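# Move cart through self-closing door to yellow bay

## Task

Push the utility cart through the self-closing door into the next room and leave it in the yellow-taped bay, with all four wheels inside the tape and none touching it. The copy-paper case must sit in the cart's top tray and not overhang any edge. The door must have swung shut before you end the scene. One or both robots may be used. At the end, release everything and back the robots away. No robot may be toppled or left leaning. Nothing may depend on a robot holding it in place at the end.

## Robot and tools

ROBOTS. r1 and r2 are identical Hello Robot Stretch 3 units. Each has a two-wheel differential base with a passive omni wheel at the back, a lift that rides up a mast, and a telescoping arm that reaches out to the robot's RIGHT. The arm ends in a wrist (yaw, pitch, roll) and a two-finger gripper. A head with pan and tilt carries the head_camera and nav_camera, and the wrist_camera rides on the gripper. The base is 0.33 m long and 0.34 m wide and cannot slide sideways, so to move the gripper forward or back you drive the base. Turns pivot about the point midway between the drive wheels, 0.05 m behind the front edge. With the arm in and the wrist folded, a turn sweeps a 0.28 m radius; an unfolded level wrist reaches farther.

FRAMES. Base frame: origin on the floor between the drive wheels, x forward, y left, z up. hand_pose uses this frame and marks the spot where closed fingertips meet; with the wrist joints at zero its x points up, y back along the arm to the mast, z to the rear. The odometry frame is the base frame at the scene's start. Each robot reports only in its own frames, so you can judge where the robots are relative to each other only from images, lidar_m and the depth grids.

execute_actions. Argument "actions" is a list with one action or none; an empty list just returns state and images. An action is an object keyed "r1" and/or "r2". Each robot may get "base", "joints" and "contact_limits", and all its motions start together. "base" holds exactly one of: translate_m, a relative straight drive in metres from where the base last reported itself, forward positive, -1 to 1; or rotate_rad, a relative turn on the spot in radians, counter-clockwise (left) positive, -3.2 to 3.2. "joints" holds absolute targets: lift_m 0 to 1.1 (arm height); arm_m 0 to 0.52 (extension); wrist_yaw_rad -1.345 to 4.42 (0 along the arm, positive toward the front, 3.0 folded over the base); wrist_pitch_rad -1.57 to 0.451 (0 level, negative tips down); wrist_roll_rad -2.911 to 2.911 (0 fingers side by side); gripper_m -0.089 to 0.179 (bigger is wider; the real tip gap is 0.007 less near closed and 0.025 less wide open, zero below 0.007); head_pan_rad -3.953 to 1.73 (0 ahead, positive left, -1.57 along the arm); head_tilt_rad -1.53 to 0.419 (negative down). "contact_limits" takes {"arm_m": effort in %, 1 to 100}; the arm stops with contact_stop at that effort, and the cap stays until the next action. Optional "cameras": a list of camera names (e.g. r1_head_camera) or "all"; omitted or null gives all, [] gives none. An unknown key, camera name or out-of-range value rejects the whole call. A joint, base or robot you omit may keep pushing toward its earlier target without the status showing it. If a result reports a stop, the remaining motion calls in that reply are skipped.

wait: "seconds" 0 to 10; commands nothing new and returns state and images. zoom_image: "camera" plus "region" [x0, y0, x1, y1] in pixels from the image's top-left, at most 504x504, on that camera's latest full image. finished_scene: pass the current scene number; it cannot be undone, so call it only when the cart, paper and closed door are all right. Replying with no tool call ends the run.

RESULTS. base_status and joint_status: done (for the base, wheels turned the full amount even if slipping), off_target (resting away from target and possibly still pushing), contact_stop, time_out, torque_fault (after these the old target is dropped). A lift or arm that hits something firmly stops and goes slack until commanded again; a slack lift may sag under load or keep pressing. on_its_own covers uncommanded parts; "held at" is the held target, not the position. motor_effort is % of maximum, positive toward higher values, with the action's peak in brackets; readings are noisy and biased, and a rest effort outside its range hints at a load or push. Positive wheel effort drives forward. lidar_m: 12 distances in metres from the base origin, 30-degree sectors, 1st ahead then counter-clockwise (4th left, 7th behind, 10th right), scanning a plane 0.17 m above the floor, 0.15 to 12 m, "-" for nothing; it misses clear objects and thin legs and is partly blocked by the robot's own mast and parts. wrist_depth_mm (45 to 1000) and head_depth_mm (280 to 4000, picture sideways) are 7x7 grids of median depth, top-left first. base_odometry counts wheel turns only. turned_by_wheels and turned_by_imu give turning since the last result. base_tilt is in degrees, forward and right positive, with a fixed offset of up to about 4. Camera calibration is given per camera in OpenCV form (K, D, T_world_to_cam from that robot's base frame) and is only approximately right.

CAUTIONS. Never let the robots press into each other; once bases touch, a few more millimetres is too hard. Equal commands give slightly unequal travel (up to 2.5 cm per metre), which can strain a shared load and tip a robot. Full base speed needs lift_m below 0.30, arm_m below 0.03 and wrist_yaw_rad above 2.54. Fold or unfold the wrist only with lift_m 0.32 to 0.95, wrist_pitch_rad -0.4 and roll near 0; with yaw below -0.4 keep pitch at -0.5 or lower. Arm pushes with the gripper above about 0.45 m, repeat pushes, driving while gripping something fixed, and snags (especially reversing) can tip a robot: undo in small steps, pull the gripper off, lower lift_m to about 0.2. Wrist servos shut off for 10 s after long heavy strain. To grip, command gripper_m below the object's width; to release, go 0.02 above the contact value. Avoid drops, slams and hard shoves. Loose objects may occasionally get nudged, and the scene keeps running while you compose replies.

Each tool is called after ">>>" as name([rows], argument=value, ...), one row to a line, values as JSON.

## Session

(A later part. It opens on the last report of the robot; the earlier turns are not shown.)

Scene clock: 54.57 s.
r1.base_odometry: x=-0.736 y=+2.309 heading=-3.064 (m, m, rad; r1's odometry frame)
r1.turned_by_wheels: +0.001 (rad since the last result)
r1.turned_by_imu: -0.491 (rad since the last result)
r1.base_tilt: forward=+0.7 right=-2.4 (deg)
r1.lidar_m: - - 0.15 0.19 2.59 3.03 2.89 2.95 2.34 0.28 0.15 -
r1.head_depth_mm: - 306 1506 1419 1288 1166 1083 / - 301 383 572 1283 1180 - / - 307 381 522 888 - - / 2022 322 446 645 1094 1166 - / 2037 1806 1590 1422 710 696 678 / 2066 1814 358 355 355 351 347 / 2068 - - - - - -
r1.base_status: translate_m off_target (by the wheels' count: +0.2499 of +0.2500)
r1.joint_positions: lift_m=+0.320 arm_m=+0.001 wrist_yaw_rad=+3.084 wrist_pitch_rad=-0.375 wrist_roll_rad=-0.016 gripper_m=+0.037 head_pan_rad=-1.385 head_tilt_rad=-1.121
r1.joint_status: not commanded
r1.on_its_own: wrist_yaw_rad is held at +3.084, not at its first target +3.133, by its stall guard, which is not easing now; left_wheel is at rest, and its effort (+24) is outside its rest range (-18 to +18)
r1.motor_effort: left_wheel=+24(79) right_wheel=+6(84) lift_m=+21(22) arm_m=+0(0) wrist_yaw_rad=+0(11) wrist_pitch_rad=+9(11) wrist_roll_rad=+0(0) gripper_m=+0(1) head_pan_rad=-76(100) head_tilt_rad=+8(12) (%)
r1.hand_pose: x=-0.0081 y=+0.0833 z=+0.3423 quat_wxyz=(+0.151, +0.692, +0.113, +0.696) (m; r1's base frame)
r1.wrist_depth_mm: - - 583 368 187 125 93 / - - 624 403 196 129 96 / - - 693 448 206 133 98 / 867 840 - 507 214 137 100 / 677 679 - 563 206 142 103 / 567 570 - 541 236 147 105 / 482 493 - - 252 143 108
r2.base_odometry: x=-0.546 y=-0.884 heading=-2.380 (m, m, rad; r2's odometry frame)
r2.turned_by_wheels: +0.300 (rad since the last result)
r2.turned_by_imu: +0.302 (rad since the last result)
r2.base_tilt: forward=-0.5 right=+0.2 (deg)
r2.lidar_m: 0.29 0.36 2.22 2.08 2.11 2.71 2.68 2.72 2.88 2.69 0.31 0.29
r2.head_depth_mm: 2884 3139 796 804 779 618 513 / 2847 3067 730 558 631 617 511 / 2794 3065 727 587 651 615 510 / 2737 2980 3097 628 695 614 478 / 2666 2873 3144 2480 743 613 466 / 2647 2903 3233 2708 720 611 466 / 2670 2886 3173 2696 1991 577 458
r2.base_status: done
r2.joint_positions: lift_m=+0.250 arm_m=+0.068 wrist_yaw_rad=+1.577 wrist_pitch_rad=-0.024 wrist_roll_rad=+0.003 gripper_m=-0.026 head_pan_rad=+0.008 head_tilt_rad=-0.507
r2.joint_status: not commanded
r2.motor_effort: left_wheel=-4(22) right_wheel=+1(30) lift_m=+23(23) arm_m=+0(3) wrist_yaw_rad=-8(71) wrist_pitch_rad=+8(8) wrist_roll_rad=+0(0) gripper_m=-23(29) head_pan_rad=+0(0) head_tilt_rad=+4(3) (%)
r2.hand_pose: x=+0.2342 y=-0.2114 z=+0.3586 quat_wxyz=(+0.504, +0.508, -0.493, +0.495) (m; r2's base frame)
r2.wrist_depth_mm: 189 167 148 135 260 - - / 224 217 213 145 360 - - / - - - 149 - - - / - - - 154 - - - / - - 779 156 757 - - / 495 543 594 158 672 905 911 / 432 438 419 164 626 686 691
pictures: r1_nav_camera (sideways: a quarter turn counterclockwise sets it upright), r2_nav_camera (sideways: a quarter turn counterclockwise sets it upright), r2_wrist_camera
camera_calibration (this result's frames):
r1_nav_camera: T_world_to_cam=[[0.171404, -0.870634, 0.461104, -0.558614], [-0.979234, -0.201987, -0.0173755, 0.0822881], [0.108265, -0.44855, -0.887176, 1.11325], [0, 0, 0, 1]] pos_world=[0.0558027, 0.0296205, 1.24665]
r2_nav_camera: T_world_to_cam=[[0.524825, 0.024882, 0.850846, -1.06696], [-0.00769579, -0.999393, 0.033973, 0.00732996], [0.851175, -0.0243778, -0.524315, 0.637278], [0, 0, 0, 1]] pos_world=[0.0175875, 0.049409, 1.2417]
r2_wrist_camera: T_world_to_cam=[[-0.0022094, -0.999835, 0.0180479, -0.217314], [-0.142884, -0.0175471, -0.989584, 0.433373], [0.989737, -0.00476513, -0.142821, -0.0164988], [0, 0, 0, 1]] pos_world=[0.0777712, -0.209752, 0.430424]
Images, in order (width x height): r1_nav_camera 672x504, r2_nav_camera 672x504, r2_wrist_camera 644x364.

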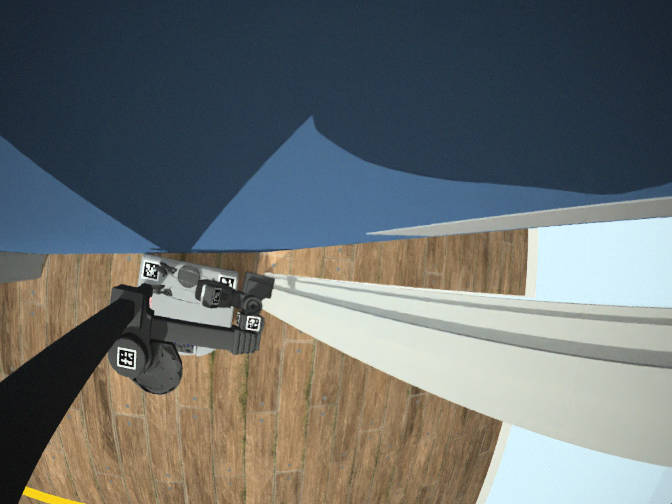

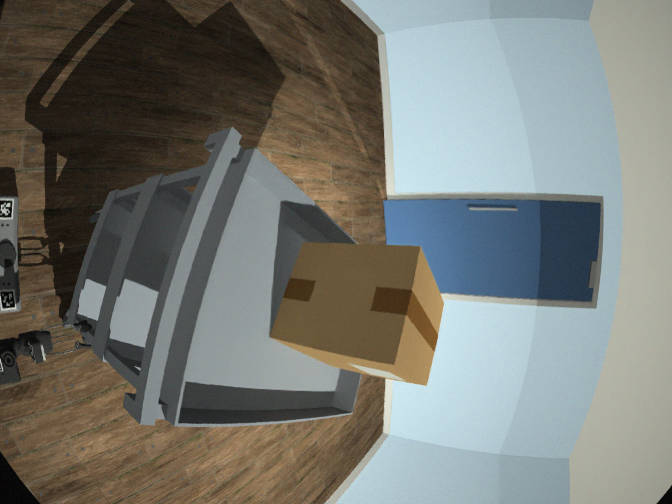

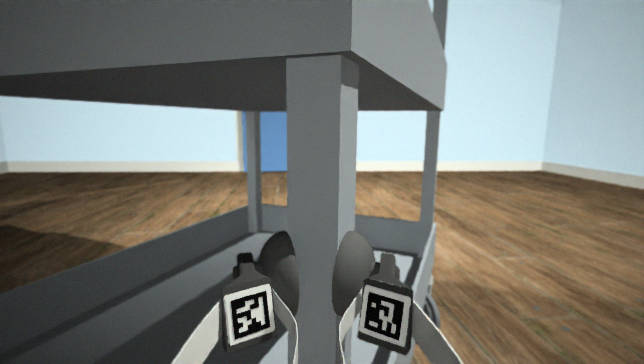

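>>> execute_actions([
  {"r1":{"base":{"rotate_rad":0.65},"joints":{"head_pan_rad":1.5}},"r2":{"joints":{"arm_m":0.3}}},
], cameras=[])

>>> execute_actions([
  {"r1":{"base":{"translate_m":0.2}},"r2":{"base":{"translate_m":0.3}}},
], cameras=["r1_nav_camera","r2_nav_camera"])

Scene clock: 61.00 s.
r1.base_odometry: x=-0.736 y=+2.309 heading=-2.414 (m, m, rad; r1's odometry frame)
r1.turned_by_wheels: +0.649 (rad since the last result)
r1.turned_by_imu: +0.541 (rad since the last result)
r1.base_tilt: forward=+0.8 right=-2.5 (deg)
r1.lidar_m: - 0.15 0.25 2.61 2.98 2.87 2.95 2.31 0.28 0.20 0.15 -
r1.head_depth_mm: 542 617 619 493 408 348 315 / 2195 1810 845 970 726 555 449 / 2230 1887 1641 1419 1295 1138 867 / 2220 1886 1635 1450 1293 1187 - / 2230 1876 1630 1445 1293 - - / 2229 1879 1638 1448 - - - / 2253 1882 1634 - - 1207 1043
r1.base_status: done
r1.joint_positions: lift_m=+0.320 arm_m=+0.001 wrist_yaw_rad=+3.030 wrist_pitch_rad=-0.375 wrist_roll_rad=-0.015 gripper_m=+0.037 head_pan_rad=+1.493 head_tilt_rad=-1.090
r1.joint_status: all done
r1.on_its_own: wrist_yaw_rad is held at +3.039, not at its first target +3.133, by its stall guard, which is not easing now; right_wheel is at rest, and its effort (+24) is outside its rest range (-18 to +18)
r1.motor_effort: left_wheel=-2(17) right_wheel=+24(37) lift_m=+21(22) arm_m=+0(0) wrist_yaw_rad=+6(29) wrist_pitch_rad=+9(9) wrist_roll_rad=+0(0) gripper_m=-1(1) head_pan_rad=+5(74) head_tilt_rad=-4(8) (%)
r1.hand_pose: x=+0.0042 y=+0.0823 z=+0.3424 quat_wxyz=(+0.170, +0.695, +0.095, +0.692) (m; r1's base frame)
r1.wrist_depth_mm: - - - - 591 328 174 / - - - - 635 314 171 / - - - - 679 300 167 / 865 852 849 841 719 289 163 / 700 689 - 668 610 279 160 / 572 569 - 562 514 267 156 / 488 495 - - 466 234 152
r2.base_odometry: x=-0.546 y=-0.884 heading=-2.380 (m, m, rad; r2's odometry frame)
r2.turned_by_wheels: +0.000 (rad since the last result)
r2.turned_by_imu: +0.000 (rad since the last result)
r2.base_tilt: forward=-0.3 right=+0.2 (deg)
r2.lidar_m: 0.29 3.20 2.23 2.08 2.11 2.71 2.68 2.72 2.88 2.69 0.38 0.30
r2.head_depth_mm: 2877 3133 734 561 621 619 512 / 2823 3127 731 573 640 618 511 / 2801 3058 730 589 658 615 509 / 2731 2962 3282 978 720 613 509 / 2650 2857 3155 2698 2015 1498 508 / 2653 2894 3222 2727 2001 1585 1317 / 2670 2876 3201 2701 1995 1583 1314
r2.base_status: not commanded
r2.joint_positions: lift_m=+0.250 arm_m=+0.300 wrist_yaw_rad=+1.621 wrist_pitch_rad=-0.023 wrist_roll_rad=+0.003 gripper_m=-0.026 head_pan_rad=+0.008 head_tilt_rad=-0.507
r2.joint_status: all done
r2.on_its_own: wrist_yaw_rad is held at +1.619, not at your +1.570, by its stall guard, which is not easing now
r2.motor_effort: left_wheel=-4(6) right_wheel=+4(7) lift_m=+23(23) arm_m=+3(4) wrist_yaw_rad=-1(44) wrist_pitch_rad=+8(8) wrist_roll_rad=+0(0) gripper_m=-14(26) head_pan_rad=+0(0) head_tilt_rad=+3(4) (%)
r2.hand_pose: x=+0.2339 y=-0.4319 z=+0.3589 quat_wxyz=(+0.493, +0.519, -0.482, +0.506) (m; r2's base frame)
r2.wrist_depth_mm: 176 170 164 271 - - - / 223 217 174 374 - - - / - - 687 - - - - / - - - - - - - / - 771 709 798 - - - / 531 579 547 - 896 914 902 / 437 439 439 421 691 686 693
pictures: none
No camera images: the call's "cameras" was empty. Leave "cameras" out to get every camera's image.

Scene clock: 65.13 s.
r1.base_odometry: x=-0.886 y=+2.176 heading=-2.412 (m, m, rad; r1's odometry frame)
r1.turned_by_wheels: +0.002 (rad since the last result)
r1.turned_by_imu: -0.215 (rad since the last result)
r1.base_tilt: forward=+0.9 right=-2.5 (deg)
r1.lidar_m: - - 0.15 0.19 2.89 3.02 3.02 0.39 0.35 2.24 0.15 -
r1.head_depth_mm: - - - - - - - / - - - - - - - / - - - 306 351 386 455 / 341 381 439 614 1023 1170 - / 531 651 864 1381 1295 - - / 2082 1850 1640 1460 - - - / 2244 1903 1642 - - 1207 1044
r1.base_status: translate_m off_target (by the wheels' count: +0.1997 of +0.2000)
r1.joint_positions: lift_m=+0.320 arm_m=+0.001 wrist_yaw_rad=+3.039 wrist_pitch_rad=-0.375 wrist_roll_rad=-0.015 gripper_m=+0.037 head_pan_rad=+1.495 head_tilt_rad=-1.090
r1.joint_status: not commanded
r1.on_its_own: wrist_yaw_rad is held at +3.039, not at its first target +3.133, by its stall guard, which is not easing now; left_wheel is at rest, and its effort (+58) is outside its rest range (-18 to +18)
r1.motor_effort: left_wheel=+58(65) right_wheel=-1(41) lift_m=+21(22) arm_m=+0(0) wrist_yaw_rad=+0(13) wrist_pitch_rad=+9(9) wrist_roll_rad=+0(0) gripper_m=-1(1) head_pan_rad=+4(5) head_tilt_rad=-4(3) (%)
r1.hand_pose: x=+0.0023 y=+0.0825 z=+0.3424 quat_wxyz=(+0.167, +0.695, +0.097, +0.693) (m; r1's base frame)
r1.wrist_depth_mm: - - - 367 156 99 73 / - - - 399 163 102 74 / - - - 449 170 105 76 / 883 865 814 512 178 108 77 / 691 681 - 580 168 111 79 / 565 566 - 525 191 114 80 / 489 496 - - 208 110 82
r2.base_odometry: x=-0.763 y=-1.091 heading=-2.380 (m, m, rad; r2's odometry frame)
r2.turned_by_wheels: +0.000 (rad since the last result)
r2.turned_by_imu: +0.000 (rad since the last result)
r2.base_tilt: forward=-0.4 right=+0.2 (deg)
r2.lidar_m: 0.16 2.89 2.26 2.11 2.14 2.75 2.98 3.03 2.85 2.66 0.25 0.15
r2.head_depth_mm: 2613 2825 3111 475 511 583 513 / 2552 2792 2942 473 502 567 511 / 2513 2724 2868 470 492 562 510 / 2358 2552 2696 468 483 551 509 / 2249 2453 2633 825 720 595 508 / 2355 2582 2860 2716 1860 1540 1321 / 2404 2616 2898 2691 1998 1587 1314
r2.base_status: done
r2.joint_positions: lift_m=+0.250 arm_m=+0.300 wrist_yaw_rad=+1.575 wrist_pitch_rad=-0.024 wrist_roll_rad=+0.003 gripper_m=-0.026 head_pan_rad=+0.008 head_tilt_rad=-0.507
r2.joint_status: not commanded
r2.motor_effort: left_wheel=-6(18) right_wheel=+8(48) lift_m=+23(23) arm_m=+1(3) wrist_yaw_rad=+3(30) wrist_pitch_rad=+8(8) wrist_roll_rad=-1(0) gripper_m=-12(14) head_pan_rad=+0(0) head_tilt_rad=+3(4) (%)
r2.hand_pose: x=+0.2342 y=-0.4439 z=+0.3587 quat_wxyz=(+0.505, +0.508, -0.493, +0.494) (m; r2's base frame)
r2.wrist_depth_mm: 129 134 142 - - - - / 227 221 155 - - - - / - - - - - - - / - - - - - - - / 675 713 714 - - - - / 574 573 549 - 898 914 909 / 437 441 441 627 688 688 690
pictures: r1_nav_camera (sideways: a quarter turn counterclockwise sets it upright), r2_nav_camera (sideways: a quarter turn counterclockwise sets it upright)
camera_calibration (this result's frames):
r1_nav_camera: T_world_to_cam=[[0.0585035, 0.87066, 0.488394, -0.593472], [0.998196, -0.0576445, -0.0168087, 0.0694884], [0.0135186, 0.488496, -0.872461, 1.0947], [0, 0, 0, 1]] pos_world=[-0.0494416, -0.01404, 1.2461]
r2_nav_camera: T_world_to_cam=[[0.524383, 0.0248785, 0.851119, -1.06731], [-0.00771316, -0.999393, 0.0339647, 0.00734087], [0.851448, -0.0243753, -0.523872, 0.636701], [0, 0, 0, 1]] pos_world=[0.0176188, 0.0494093, 1.24171]
Images, in order (width x height): r1_nav_camera 672x504, r2_nav_camera 672x504.

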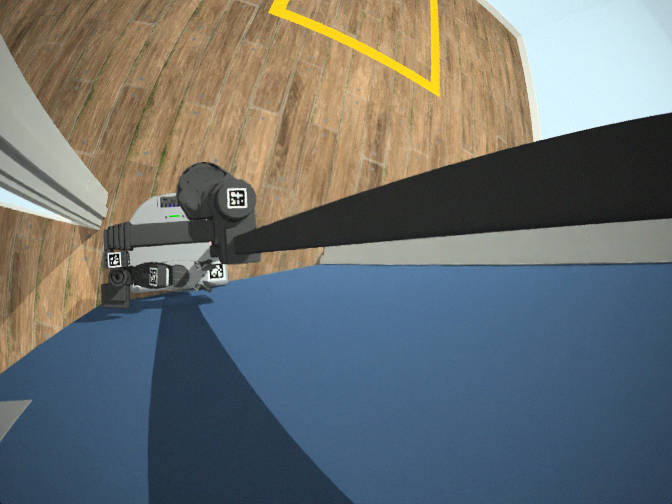

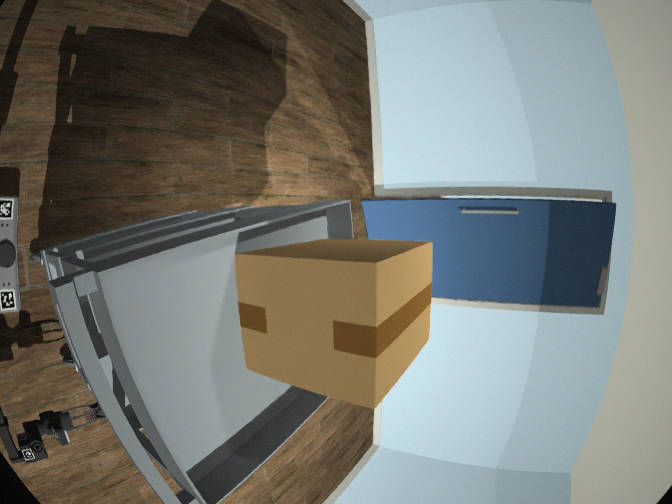

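>>> execute_actions([
  {"r1":{"base":{"rotate_rad":0.4}},"r2":{"base":{"translate_m":-0.12},"joints":{"gripper_m":0.08}}},
], cameras=[])

>>> execute_actions([
  {"r1":{"base":{"translate_m":0.1}},"r2":{"joints":{"arm_m":0.26}}},
], cameras=[])

>>> execute_actions([
  {"r1":{"base":{"rotate_rad":0.35},"joints":{"arm_m":0.12}}},
], cameras=[])

>>> execute_actions([
  {"r1":{"base":{"translate_m":0.1}}},
], cameras=["r1_nav_camera","r2_nav_camera","r2_wrist_camera"])

Scene clock: 72.03 s.
r1.base_odometry: x=-0.885 y=+2.176 heading=-2.013 (m, m, rad; r1's odometry frame)
r1.turned_by_wheels: +0.399 (rad since the last result)
r1.turned_by_imu: +0.351 (rad since the last result)
r1.base_tilt: forward=+0.8 right=-2.4 (deg)
r1.lidar_m: - 0.15 0.17 0.63 3.05 2.99 2.93 0.35 0.59 0.19 0.15 -
r1.head_depth_mm: 458 398 351 329 312 295 - / 540 625 687 557 468 403 354 / 2232 1850 957 1174 1242 921 698 / 2221 1879 1637 1444 1298 1189 - / 2238 1865 1635 1445 1295 - - / 2239 1893 1643 1446 - - - / 2237 1895 1633 - - 1204 1042
r1.base_status: rotate_rad off_target (by the wheels' count: +0.3992 of +0.4000)
r1.joint_positions: lift_m=+0.320 arm_m=+0.001 wrist_yaw_rad=+2.976 wrist_pitch_rad=-0.375 wrist_roll_rad=-0.015 gripper_m=+0.037 head_pan_rad=+1.496 head_tilt_rad=-1.090
r1.joint_status: not commanded
r1.on_its_own: wrist_yaw_rad is held at +2.991, not at its first target +3.133, by its stall guard, which is not easing now; right_wheel is at rest, and its effort (+24) is outside its rest range (-18 to +18)
r1.motor_effort: left_wheel=-2(46) right_wheel=+24(40) lift_m=+21(21) arm_m=+0(0) wrist_yaw_rad=+11(24) wrist_pitch_rad=+8(9) wrist_roll_rad=+0(0) gripper_m=+0(0) head_pan_rad=+3(4) head_tilt_rad=-4(4) (%)
r1.hand_pose: x=+0.0167 y=+0.0806 z=+0.3425 quat_wxyz=(+0.189, +0.698, +0.075, +0.687) (m; r1's base frame)
r1.wrist_depth_mm: - - - - 392 168 106 / - - - - 392 168 106 / - - - - 392 167 106 / 869 842 852 799 387 166 106 / 691 682 - 667 322 166 106 / 570 566 - 552 350 166 105 / 489 497 - 508 378 152 105
r2.base_odometry: x=-0.677 y=-1.008 heading=-2.380 (m, m, rad; r2's odometry frame)
r2.turned_by_wheels: +0.000 (rad since the last result)
r2.turned_by_imu: +0.000 (rad since the last result)
r2.base_tilt: forward=-0.4 right=+0.2 (deg)
r2.lidar_m: 0.26 3.03 2.24 2.10 2.13 2.74 2.86 2.91 2.86 2.67 0.48 0.29
r2.head_depth_mm: 2716 2951 3250 873 780 618 512 / 2664 2914 793 589 664 617 512 / 2592 2858 729 578 651 615 511 / 2449 2705 725 570 640 614 509 / 2326 2546 2717 920 743 631 728 / 2469 2779 3039 2728 1932 1588 1316 / 2512 2753 2971 2721 1998 1587 1314
r2.base_status: done
r2.joint_positions: lift_m=+0.250 arm_m=+0.300 wrist_yaw_rad=+1.575 wrist_pitch_rad=-0.024 wrist_roll_rad=+0.003 gripper_m=+0.080 head_pan_rad=+0.008 head_tilt_rad=-0.507
r2.joint_status: all done
r2.motor_effort: left_wheel=-2(10) right_wheel=+2(4) lift_m=+23(23) arm_m=+1(1) wrist_yaw_rad=+2(5) wrist_pitch_rad=+8(8) wrist_roll_rad=+0(0) gripper_m=+1(93) head_pan_rad=+0(1) head_tilt_rad=+3(3) (%)
r2.hand_pose: x=+0.2342 y=-0.4437 z=+0.3587 quat_wxyz=(+0.504, +0.508, -0.493, +0.494) (m; r2's base frame)
r2.wrist_depth_mm: 224 235 247 - - - - / 231 243 258 - - - - / - - - - - - - / - - - - - - - / 752 793 840 - - - - / 578 581 574 841 912 916 917 / 439 436 422 649 647 711 690
pictures: none
No camera images: the call's "cameras" was empty. Leave "cameras" out to get every camera's image.

Scene clock: 73.97 s.
r1.base_odometry: x=-0.928 y=+2.086 heading=-2.014 (m, m, rad; r1's odometry frame)
r1.turned_by_wheels: -0.001 (rad since the last result)
r1.turned_by_imu: -0.070 (rad since the last result)
r1.base_tilt: forward=+0.8 right=-2.4 (deg)
r1.lidar_m: - - 0.15 0.30 3.18 3.08 3.17 0.42 0.74 0.20 0.15 -
r1.head_depth_mm: - - - - - - - / - - - - - - - / 406 384 391 403 416 428 442 / 535 652 849 1140 1272 1190 - / 2235 1899 1634 1448 1298 - - / 2246 1895 1638 1448 - - - / 2242 1883 1637 - - 1207 1044
r1.base_status: done
r1.joint_positions: lift_m=+0.320 arm_m=+0.001 wrist_yaw_rad=+2.989 wrist_pitch_rad=-0.375 wrist_roll_rad=-0.015 gripper_m=+0.037 head_pan_rad=+1.496 head_tilt_rad=-1.090
r1.joint_status: not commanded
r1.on_its_own: wrist_yaw_rad is held at +2.991, not at its first target +3.133, by its stall guard, which is not easing now; right_wheel is at rest, and its effort (+22) is outside its rest range (-18 to +18)
r1.motor_effort: left_wheel=+3(7) right_wheel=+22(51) lift_m=+21(21) arm_m=+0(0) wrist_yaw_rad=+1(13) wrist_pitch_rad=+8(8) wrist_roll_rad=+0(0) gripper_m=-1(1) head_pan_rad=+3(2) head_tilt_rad=-4(3) (%)
r1.hand_pose: x=+0.0137 y=+0.0811 z=+0.3425 quat_wxyz=(+0.184, +0.697, +0.080, +0.688) (m; r1's base frame)
r1.wrist_depth_mm: - - - 537 163 94 66 / - - - 571 168 96 67 / - - - 632 174 98 68 / 876 881 843 699 179 100 69 / 695 682 - 633 165 102 70 / 576 568 - 540 185 104 71 / 488 495 - - 201 99 72
r2.base_odometry: x=-0.677 y=-1.008 heading=-2.380 (m, m, rad; r2's odometry frame)
r2.turned_by_wheels: +0.000 (rad since the last result)
r2.turned_by_imu: +0.000 (rad since the last result)
r2.base_tilt: forward=-0.5 right=+0.3 (deg)
r2.lidar_m: 0.26 3.02 2.24 2.10 2.13 2.73 2.86 2.91 2.86 2.68 0.48 0.29
r2.head_depth_mm: 2722 2973 3230 871 780 618 513 / 2679 2912 793 589 663 616 511 / 2598 2814 727 578 650 616 510 / 2410 2652 724 571 640 613 510 / 2255 2442 2597 922 744 632 729 / 2544 2773 3084 2733 1922 1585 1320 / 2514 2711 3024 2726 1996 1585 1316
r2.base_status: not commanded
r2.joint_positions: lift_m=+0.250 arm_m=+0.260 wrist_yaw_rad=+1.576 wrist_pitch_rad=-0.024 wrist_roll_rad=+0.003 gripper_m=+0.080 head_pan_rad=+0.008 head_tilt_rad=-0.507
r2.joint_status: all done
r2.motor_effort: left_wheel=-2(2) right_wheel=+1(2) lift_m=+23(23) arm_m=-3(3) wrist_yaw_rad=+2(2) wrist_pitch_rad=+8(8) wrist_roll_rad=+0(0) gripper_m=-1(0) head_pan_rad=+0(1) head_tilt_rad=+3(3) (%)
r2.hand_pose: x=+0.2342 y=-0.4041 z=+0.3587 quat_wxyz=(+0.504, +0.508, -0.493, +0.495) (m; r2's base frame)
r2.wrist_depth_mm: 217 227 239 254 - - - / 225 234 250 265 - - - / - - - - - - - / - - - - - - - / 771 796 830 751 - - - / 570 575 581 546 912 897 897 / 439 437 423 422 656 707 682
pictures: none
No camera images: the call's "cameras" was empty. Leave "cameras" out to get every camera's image.

Scene clock: 76.10 s.
r1.base_odometry: x=-0.928 y=+2.086 heading=-1.665 (m, m, rad; r1's odometry frame)
r1.turned_by_wheels: +0.349 (rad since the last result)
r1.turned_by_imu: +0.257 (rad since the last result)
r1.base_tilt: forward=+0.9 right=-2.5 (deg)
r1.lidar_m: - 0.15 0.23 2.88 3.07 3.09 0.41 0.40 2.29 0.25 0.15 -
r1.head_depth_mm: 496 537 477 425 383 347 324 / 2177 663 752 760 635 542 475 / 2234 1887 1631 1397 1273 1140 935 / 2223 1884 1640 1445 1292 1187 - / 2225 1874 1632 1447 1293 - - / 2228 1887 1649 1448 - - - / 2233 1897 1631 - - 1203 1043
r1.base_status: rotate_rad off_target (by the wheels' count: +0.3490 of +0.3500)
r1.joint_positions: lift_m=+0.320 arm_m=+0.119 wrist_yaw_rad=+2.976 wrist_pitch_rad=-0.375 wrist_roll_rad=-0.015 gripper_m=+0.037 head_pan_rad=+1.496 head_tilt_rad=-1.090
r1.joint_status: all done
r1.on_its_own: wrist_yaw_rad is held at +2.991, not at its first target +3.133, by its stall guard, which is not easing now; right_wheel is at rest, and its effort (+28) is outside its rest range (-18 to +18)
r1.motor_effort: left_wheel=-7(7) right_wheel=+28(32) lift_m=+21(21) arm_m=+11(10) wrist_yaw_rad=+11(13) wrist_pitch_rad=+8(9) wrist_roll_rad=+0(0) gripper_m=+0(1) head_pan_rad=+3(3) head_tilt_rad=-4(3) (%)
r1.hand_pose: x=+0.0167 y=-0.0377 z=+0.3425 quat_wxyz=(+0.189, +0.698, +0.075, +0.687) (m; r1's base frame)
r1.wrist_depth_mm: - - - - 402 170 107 / - - - - 399 169 107 / - - - - 398 170 107 / 879 838 842 838 390 169 107 / 695 679 683 664 325 168 107 / 576 594 - 554 354 166 106 / 501 - - - 383 154 106
r2.base_odometry: x=-0.677 y=-1.008 heading=-2.380 (m, m, rad; r2's odometry frame)
r2.turned_by_wheels: +0.000 (rad since the last result)
r2.turned_by_imu: +0.000 (rad since the last result)
r2.base_tilt: forward=-0.3 right=+0.1 (deg)
r2.lidar_m: 0.26 3.03 2.24 2.10 2.13 2.73 2.86 2.91 2.86 2.68 0.48 0.29
r2.head_depth_mm: 2697 2953 3229 875 780 617 513 / 2667 2915 793 589 664 616 512 / 2571 2851 727 579 651 615 510 / 2380 2610 725 571 641 614 510 / 2202 2404 2547 925 744 631 730 / 2571 2811 3078 2699 1940 1580 1323 / 2521 2730 2974 2715 2007 1581 1316
r2.base_status: not commanded
r2.joint_positions: lift_m=+0.250 arm_m=+0.260 wrist_yaw_rad=+1.576 wrist_pitch_rad=-0.024 wrist_roll_rad=+0.003 gripper_m=+0.080 head_pan_rad=+0.008 head_tilt_rad=-0.507
r2.joint_status: not commanded
r2.motor_effort: left_wheel=-2(2) right_wheel=+1(1) lift_m=+23(23) arm_m=-4(3) wrist_yaw_rad=+2(2) wrist_pitch_rad=+8(8) wrist_roll_rad=+0(0) gripper_m=+0(0) head_pan_rad=+0(1) head_tilt_rad=+3(3) (%)
r2.hand_pose: x=+0.2342 y=-0.4041 z=+0.3587 quat_wxyz=(+0.504, +0.508, -0.493, +0.495) (m; r2's base frame)
r2.wrist_depth_mm: 217 227 238 253 - - - / 225 234 250 266 - - - / - - - - - - - / - - - - - - - / 756 794 831 749 - - - / 566 579 580 546 902 918 914 / 438 442 420 424 654 706 696
pictures: none
No camera images: the call's "cameras" was empty. Leave "cameras" out to get every camera's image.

Scene clock: 78.07 s.
r1.base_odometry: x=-0.938 y=+1.986 heading=-1.666 (m, m, rad; r1's odometry frame)
r1.turned_by_wheels: -0.001 (rad since the last result)
r1.turned_by_imu: -0.003 (rad since the last result)
r1.base_tilt: forward=+0.8 right=-2.4 (deg)
r1.lidar_m: - - 0.15 0.54 3.14 3.14 0.51 0.50 2.36 0.23 0.15 -
r1.head_depth_mm: - - - - - - - / 383 370 358 346 354 343 330 / 516 601 716 785 728 680 635 / 2223 1889 1642 1424 1296 1187 - / 2233 1886 1639 1443 1295 - - / 2225 1889 1641 1446 - - - / 2246 1890 1651 - - 1203 1045
r1.base_status: done
r1.joint_positions: lift_m=+0.320 arm_m=+0.120 wrist_yaw_rad=+2.989 wrist_pitch_rad=-0.375 wrist_roll_rad=-0.015 gripper_m=+0.037 head_pan_rad=+1.496 head_tilt_rad=-1.090
r1.joint_status: not commanded
r1.on_its_own: wrist_yaw_rad is held at +2.991, not at its first target +3.133, by its stall guard, which is not easing now; right_wheel is at rest, and its effort (+28) is outside its rest range (-18 to +18)
r1.motor_effort: left_wheel=-6(7) right_wheel=+28(38) lift_m=+21(21) arm_m=+4(10) wrist_yaw_rad=+1(22) wrist_pitch_rad=+9(8) wrist_roll_rad=+0(0) gripper_m=-1(1) head_pan_rad=+2(2) head_tilt_rad=-3(3) (%)
r1.hand_pose: x=+0.0137 y=-0.0377 z=+0.3425 quat_wxyz=(+0.184, +0.697, +0.080, +0.688) (m; r1's base frame)
r1.wrist_depth_mm: - - - 650 211 113 77 / - - - 711 215 114 77 / - - - 780 220 116 78 / 872 845 852 813 227 117 79 / 687 676 696 686 203 118 80 / 573 589 - - 224 120 80 / 502 - - - 246 113 81
r2.base_odometry: x=-0.677 y=-1.008 heading=-2.380 (m, m, rad; r2's odometry frame)
r2.turned_by_wheels: +0.000 (rad since the last result)
r2.turned_by_imu: +0.000 (rad since the last result)
r2.base_tilt: forward=-0.4 right=+0.3 (deg)
r2.lidar_m: 0.26 3.02 2.25 2.10 2.13 2.73 2.86 2.91 2.86 2.68 0.48 0.28
r2.head_depth_mm: 2702 2945 3229 877 780 617 512 / 2687 2916 793 588 664 617 511 / 2545 2815 729 578 652 616 510 / 2298 2503 723 570 639 613 509 / 2128 2337 2514 925 744 631 728 / 2653 2822 3064 2736 1938 1591 1312 / 2517 2734 3019 2700 1998 1590 1317
r2.base_status: not commanded
r2.joint_positions: lift_m=+0.250 arm_m=+0.260 wrist_yaw_rad=+1.576 wrist_pitch_rad=-0.024 wrist_roll_rad=+0.003 gripper_m=+0.080 head_pan_rad=+0.008 head_tilt_rad=-0.507
r2.joint_status: not commanded
r2.motor_effort: left_wheel=-2(2) right_wheel=+2(2) lift_m=+24(23) arm_m=-3(4) wrist_yaw_rad=+2(3) wrist_pitch_rad=+8(8) wrist_roll_rad=+0(0) gripper_m=+1(1) head_pan_rad=+0(1) head_tilt_rad=+3(3) (%)
r2.hand_pose: x=+0.2342 y=-0.4041 z=+0.3587 quat_wxyz=(+0.504, +0.508, -0.493, +0.495) (m; r2's base frame)
r2.wrist_depth_mm: 216 227 240 255 - - - / 224 235 249 266 - - - / - - - - - - - / - - - - - - - / 740 785 832 754 - - - / 572 578 585 547 898 914 906 / 442 439 423 424 656 704 693
pictures: r1_nav_camera (sideways: a quarter turn counterclockwise sets it upright), r2_nav_camera (sideways: a quarter turn counterclockwise sets it upright), r2_wrist_camera
camera_calibration (this result's frames):
r1_nav_camera: T_world_to_cam=[[0.0570204, 0.870763, 0.488386, -0.593454], [0.998292, -0.0559439, -0.0168088, 0.0694881], [0.0126857, 0.488511, -0.872466, 1.09471], [0, 0, 0, 1]] pos_world=[-0.0494177, -0.014135, 1.2461]
r2_nav_camera: T_world_to_cam=[[0.524383, 0.0248784, 0.851119, -1.06731], [-0.00771335, -0.999393, 0.0339647, 0.00734087], [0.851448, -0.0243755, -0.523872, 0.636701], [0, 0, 0, 1]] pos_world=[0.0176188, 0.0494093, 1.24171]
r2_wrist_camera: T_world_to_cam=[[-0.00343524, -0.999831, 0.0180493, -0.409675], [-0.142655, -0.0173748, -0.98962, 0.430086], [0.989766, -0.0059744, -0.142571, -0.0180021], [0, 0, 0, 1]] pos_world=[0.0777645, -0.402241, 0.430449]
Images, in order (width x height): r1_nav_camera 672x504, r2_nav_camera 672x504, r2_wrist_camera 644x364.

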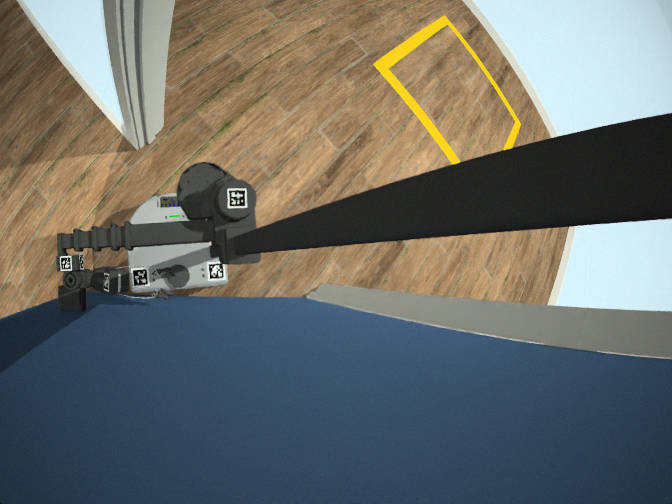

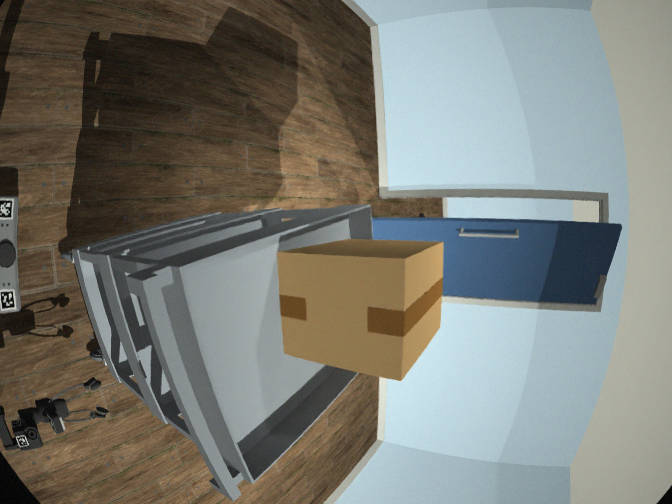

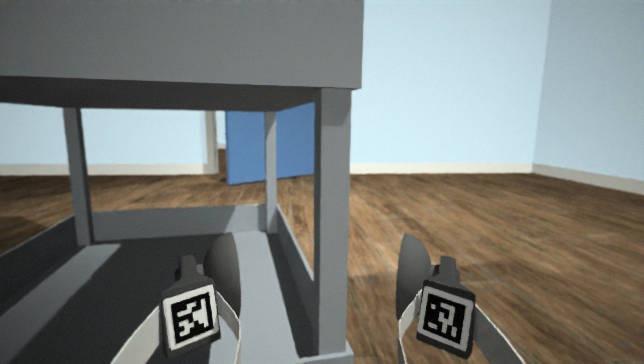

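>>> execute_actions([
  {"r1":{"base":{"rotate_rad":0.6},"joints":{"arm_m":0.28}},"r2":{"base":{"translate_m":0.2}}},
], cameras=[])

>>> execute_actions([
  {"r1":{"base":{"rotate_rad":-1.6},"joints":{"arm_m":0,"lift_m":0.27,"head_pan_rad":0}}},
], cameras=[])

>>> execute_actions([
  {"r1":{"base":{"translate_m":0.35}},"r2":{"base":{"translate_m":0.3}}},
], cameras=["r1_nav_camera","r2_nav_camera","r2_wrist_camera"])

Scene clock: 84.87 s.
r1.base_odometry: x=-0.938 y=+1.986 heading=-1.067 (m, m, rad; r1's odometry frame)
r1.turned_by_wheels: +0.599 (rad since the last result)
r1.turned_by_imu: +0.527 (rad since the last result)
r1.base_tilt: forward=+0.9 right=-2.5 (deg)
r1.lidar_m: 0.22 0.28 0.55 3.13 3.14 0.49 0.49 2.35 2.75 0.37 0.24 0.22
r1.head_depth_mm: 2223 1884 1639 1415 926 752 631 / 2231 1881 1632 1439 1273 1139 933 / 2226 1888 1634 1438 1295 1168 1068 / 2230 1887 1638 1449 1295 1189 - / 2227 1887 1638 1445 1294 - - / 2231 1893 1639 1451 - - - / 2235 1882 1640 - - 1205 1046
r1.base_status: rotate_rad off_target (by the wheels' count: +0.5989 of +0.6000)
r1.joint_positions: lift_m=+0.320 arm_m=+0.279 wrist_yaw_rad=+2.983 wrist_pitch_rad=-0.375 wrist_roll_rad=-0.015 gripper_m=+0.037 head_pan_rad=+1.496 head_tilt_rad=-1.090
r1.joint_status: all done
r1.on_its_own: wrist_yaw_rad is held at +2.991, not at its first target +3.133, by its stall guard, which is not easing now; right_wheel is at rest, and its effort (+28) is outside its rest range (-18 to +18)
r1.motor_effort: left_wheel=-11(14) right_wheel=+28(39) lift_m=+22(21) arm_m=+10(15) wrist_yaw_rad=+6(11) wrist_pitch_rad=+8(8) wrist_roll_rad=+0(0) gripper_m=+0(1) head_pan_rad=+3(3) head_tilt_rad=-4(3) (%)
r1.hand_pose: x=+0.0150 y=-0.1975 z=+0.3425 quat_wxyz=(+0.186, +0.698, +0.078, +0.688) (m; r1's base frame)
r1.wrist_depth_mm: - - - - - 336 178 / - - - - - 326 175 / - - - - - 309 170 / 881 882 889 860 796 297 167 / 685 721 - 675 635 286 162 / 567 - - 562 521 274 158 / 491 - - - 475 238 155
r2.base_odometry: x=-0.821 y=-1.146 heading=-2.380 (m, m, rad; r2's odometry frame)
r2.turned_by_wheels: +0.000 (rad since the last result)
r2.turned_by_imu: +0.001 (rad since the last result)
r2.base_tilt: forward=-0.4 right=+0.2 (deg)
r2.lidar_m: 0.16 2.82 2.27 2.12 2.15 2.77 3.06 3.11 2.85 2.66 0.15 -
r2.head_depth_mm: 2506 2765 3017 478 429 491 513 / 2518 2704 2873 476 421 482 513 / 2258 2500 2669 473 415 473 512 / 1840 2030 2114 472 409 466 505 / - - - 2466 738 597 509 / - 2618 2891 2729 1805 1505 1283 / 2332 2560 2780 2733 2012 1586 1316
r2.base_status: done
r2.joint_positions: lift_m=+0.250 arm_m=+0.260 wrist_yaw_rad=+1.576 wrist_pitch_rad=-0.023 wrist_roll_rad=+0.003 gripper_m=+0.080 head_pan_rad=+0.008 head_tilt_rad=-0.503
r2.joint_status: not commanded
r2.motor_effort: left_wheel=-1(40) right_wheel=+2(44) lift_m=+24(24) arm_m=-3(3) wrist_yaw_rad=+3(3) wrist_pitch_rad=+8(8) wrist_roll_rad=-1(1) gripper_m=+0(0) head_pan_rad=+0(0) head_tilt_rad=+1(3) (%)
r2.hand_pose: x=+0.2342 y=-0.4041 z=+0.3588 quat_wxyz=(+0.504, +0.508, -0.493, +0.495) (m; r2's base frame)
r2.wrist_depth_mm: 107 100 99 90 93 - - / 224 218 214 96 - - - / - - - 98 - - - / - - - 100 - - - / 631 665 697 102 - - - / 578 578 577 104 106 911 914 / 437 439 417 107 110 686 693
pictures: none
No camera images: the call's "cameras" was empty. Leave "cameras" out to get every camera's image.

Scene clock: 88.47 s.
r1.base_odometry: x=-0.938 y=+1.987 heading=-2.665 (m, m, rad; r1's odometry frame)
r1.turned_by_wheels: -1.598 (rad since the last result)
r1.turned_by_imu: -1.223 (rad since the last result)
r1.base_tilt: forward=+0.8 right=-2.4 (deg)
r1.lidar_m: 0.15 - 0.15 0.18 0.46 3.14 3.06 2.99 0.44 1.08 2.49 0.19
r1.head_depth_mm: - - 295 420 1275 1168 1068 / - - - 346 703 1165 1078 / - - - 314 490 1142 - / - - - - 377 930 - / - - - - 327 588 - / - - - - 299 431 1046 / - - - - - 351 742
r1.base_status: rotate_rad off_target (by the wheels' count: -1.5983 of -1.6000)
r1.joint_positions: lift_m=+0.270 arm_m=+0.001 wrist_yaw_rad=+2.991 wrist_pitch_rad=-0.375 wrist_roll_rad=-0.015 gripper_m=+0.037 head_pan_rad=+0.000 head_tilt_rad=-1.098
r1.joint_status: all done
r1.on_its_own: wrist_yaw_rad is held at +2.991, not at its first target +3.133, by its stall guard, which is not easing now; left_wheel is at rest, and its effort (+51) is outside its rest range (-18 to +18)
r1.motor_effort: left_wheel=+51(70) right_wheel=-3(20) lift_m=+19(19) arm_m=-5(8) wrist_yaw_rad=-1(6) wrist_pitch_rad=+9(9) wrist_roll_rad=+0(0) gripper_m=-2(1) head_pan_rad=+0(64) head_tilt_rad=+0(8) (%)
r1.hand_pose: x=+0.0132 y=+0.0808 z=+0.2925 quat_wxyz=(+0.183, +0.697, +0.081, +0.688) (m; r1's base frame)
r1.wrist_depth_mm: - - 306 216 165 134 112 / - - 343 236 176 141 117 / - - 378 256 189 149 123 / 794 769 426 284 202 158 129 / 618 609 - 317 208 168 135 / 506 497 - 345 242 178 143 / 447 - - - 266 183 150
r2.base_odometry: x=-0.821 y=-1.146 heading=-2.380 (m, m, rad; r2's odometry frame)
r2.turned_by_wheels: +0.000 (rad since the last result)
r2.turned_by_imu: +0.000 (rad since the last result)
r2.base_tilt: forward=-0.4 right=+0.1 (deg)
r2.lidar_m: 0.16 2.81 2.27 2.12 2.15 2.75 3.06 3.12 2.85 2.65 0.15 -
r2.head_depth_mm: 2507 2742 3018 477 428 490 514 / 2474 2739 2892 476 421 482 513 / 2357 2630 2780 473 415 475 512 / 2130 2344 2506 472 409 465 504 / 1959 2110 2317 2406 738 597 509 / - 2614 2887 2759 1811 1508 1284 / 2332 2534 2775 2719 2010 1593 1315
r2.base_status: not commanded
r2.joint_positions: lift_m=+0.250 arm_m=+0.260 wrist_yaw_rad=+1.576 wrist_pitch_rad=-0.023 wrist_roll_rad=+0.003 gripper_m=+0.080 head_pan_rad=+0.008 head_tilt_rad=-0.503
r2.joint_status: not commanded
r2.motor_effort: left_wheel=-2(1) right_wheel=+3(3) lift_m=+24(24) arm_m=-3(2) wrist_yaw_rad=+2(3) wrist_pitch_rad=+8(8) wrist_roll_rad=+0(1) gripper_m=-1(0) head_pan_rad=+0(1) head_tilt_rad=+1(1) (%)
r2.hand_pose: x=+0.2342 y=-0.4041 z=+0.3588 quat_wxyz=(+0.504, +0.508, -0.493, +0.495) (m; r2's base frame)
r2.wrist_depth_mm: 107 100 99 90 93 - - / 223 218 213 96 - - - / - - - 98 - - - / - - - 100 - - - / 627 659 699 102 - - - / 577 577 579 104 106 898 900 / 438 437 420 107 110 697 693
pictures: none
No camera images: the call's "cameras" was empty. Leave "cameras" out to get every camera's image.

Scene clock: 92.43 s.
r1.base_odometry: x=-1.248 y=+1.826 heading=-2.664 (m, m, rad; r1's odometry frame)
r1.turned_by_wheels: +0.001 (rad since the last result)
r1.turned_by_imu: +0.124 (rad since the last result)
r1.base_tilt: forward=+0.7 right=-2.4 (deg)
r1.lidar_m: 0.21 0.17 0.17 0.18 0.27 3.41 3.40 0.68 0.93 2.39 2.70 1.22
r1.head_depth_mm: 1385 1582 1592 1442 1291 1162 1068 / 1347 1583 1589 1436 1292 1171 1072 / 1448 1429 1585 1436 1286 1169 - / - 299 363 501 794 1156 - / - - 303 378 525 859 - / - - - 309 391 551 855 / - - - - 316 406 580
r1.base_status: done
r1.joint_positions: lift_m=+0.270 arm_m=+0.001 wrist_yaw_rad=+2.991 wrist_pitch_rad=-0.375 wrist_roll_rad=-0.015 gripper_m=+0.037 head_pan_rad=+0.000 head_tilt_rad=-1.098
r1.joint_status: not commanded
r1.on_its_own: wrist_yaw_rad is held at +2.991, not at its first target +3.133, by its stall guard, which is not easing now; left_wheel is at rest, and its effort (+20) is outside its rest range (-18 to +18)
r1.motor_effort: left_wheel=+20(69) right_wheel=+2(9) lift_m=+19(19) arm_m=-5(5) wrist_yaw_rad=-1(0) wrist_pitch_rad=+9(9) wrist_roll_rad=+0(0) gripper_m=-1(0) head_pan_rad=+1(1) head_tilt_rad=-1(1) (%)
r1.hand_pose: x=+0.0132 y=+0.0808 z=+0.2925 quat_wxyz=(+0.183, +0.697, +0.081, +0.688) (m; r1's base frame)
r1.wrist_depth_mm: 344 - 236 203 179 160 144 / 388 - 257 220 192 170 153 / 449 - 280 240 208 183 163 / 554 445 311 264 226 196 174 / 589 513 - 293 239 213 186 / 508 507 - 326 281 231 201 / 441 - - - 308 247 218
r2.base_odometry: x=-1.039 y=-1.353 heading=-2.380 (m, m, rad; r2's odometry frame)
r2.turned_by_wheels: +0.000 (rad since the last result)
r2.turned_by_imu: +0.001 (rad since the last result)
r2.base_tilt: forward=-0.4 right=+0.3 (deg)
r2.lidar_m: 0.16 0.43 2.30 2.15 2.18 2.79 3.35 3.41 2.80 2.62 0.16 0.15
r2.head_depth_mm: 2242 2427 2717 504 453 553 514 / 2207 2410 2610 476 438 503 513 / 1497 1667 1653 473 424 484 512 / - - - 472 411 469 508 / - - - 471 406 477 498 / - - 2553 2615 754 633 548 / 2068 2237 2466 2595 1941 1583 1314
r2.base_status: done
r2.joint_positions: lift_m=+0.250 arm_m=+0.260 wrist_yaw_rad=+1.576 wrist_pitch_rad=-0.023 wrist_roll_rad=+0.003 gripper_m=+0.080 head_pan_rad=+0.008 head_tilt_rad=-0.503
r2.joint_status: not commanded
r2.motor_effort: left_wheel=+1(20) right_wheel=+5(22) lift_m=+23(24) arm_m=-3(3) wrist_yaw_rad=+3(2) wrist_pitch_rad=+8(8) wrist_roll_rad=+0(0) gripper_m=-1(1) head_pan_rad=+0(0) head_tilt_rad=+1(1) (%)
r2.hand_pose: x=+0.2342 y=-0.4041 z=+0.3588 quat_wxyz=(+0.504, +0.508, -0.493, +0.495) (m; r2's base frame)
r2.wrist_depth_mm: 107 106 112 122 - - - / 223 218 214 135 - - - / - - - 138 - - - / - - - 142 - - - / - 695 716 145 - - - / 577 575 526 149 896 913 914 / 439 438 421 154 653 703 700
pictures: r1_nav_camera (sideways: a quarter turn counterclockwise sets it upright), r2_nav_camera (sideways: a quarter turn counterclockwise sets it upright), r2_wrist_camera
camera_calibration (this result's frames):
r1_nav_camera: T_world_to_cam=[[0.876422, 0.00798665, 0.481477, -0.589452], [0.0184243, -0.999686, -0.0169548, 0.0756551], [0.481191, 0.0237305, -0.876294, 1.09683], [0, 0, 0, 1]] pos_world=[-0.0125706, 0.0543108, 1.24624]
r2_nav_camera: T_world_to_cam=[[0.521041, 0.0248526, 0.85317, -1.06996], [-0.00784253, -0.999394, 0.0339017, 0.00742357], [0.853496, -0.0243552, -0.52053, 0.63234], [0, 0, 0, 1]] pos_world=[0.0178545, 0.0494113, 1.24176]
r2_wrist_camera: T_world_to_cam=[[-0.00377768, -0.99983, 0.0180464, -0.409673], [-0.142311, -0.0173253, -0.98967, 0.430118], [0.989815, -0.00630686, -0.142222, -0.018274], [0, 0, 0, 1]] pos_world=[0.0777509, -0.402266, 0.430469]
Images, in order (width x height): r1_nav_camera 672x504, r2_nav_camera 672x504, r2_wrist_camera 644x364.

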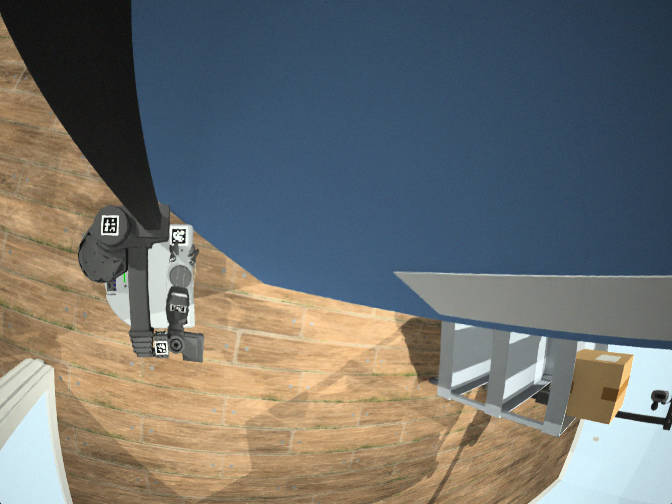

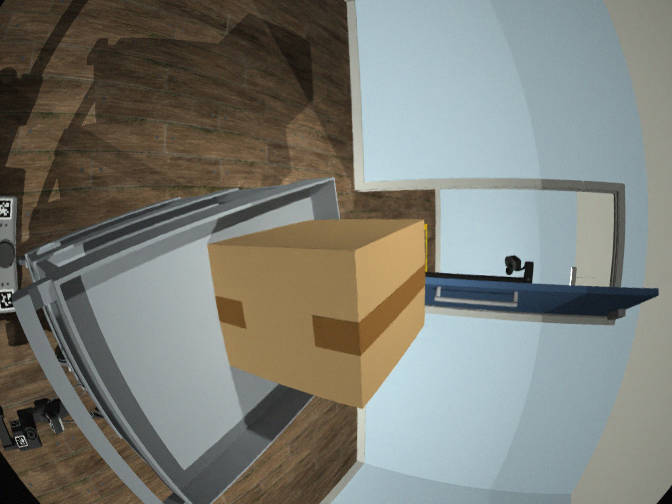

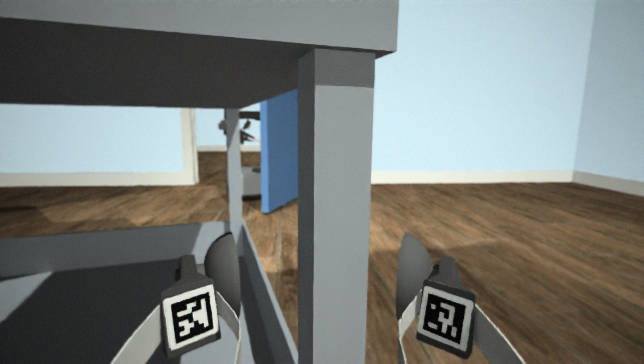

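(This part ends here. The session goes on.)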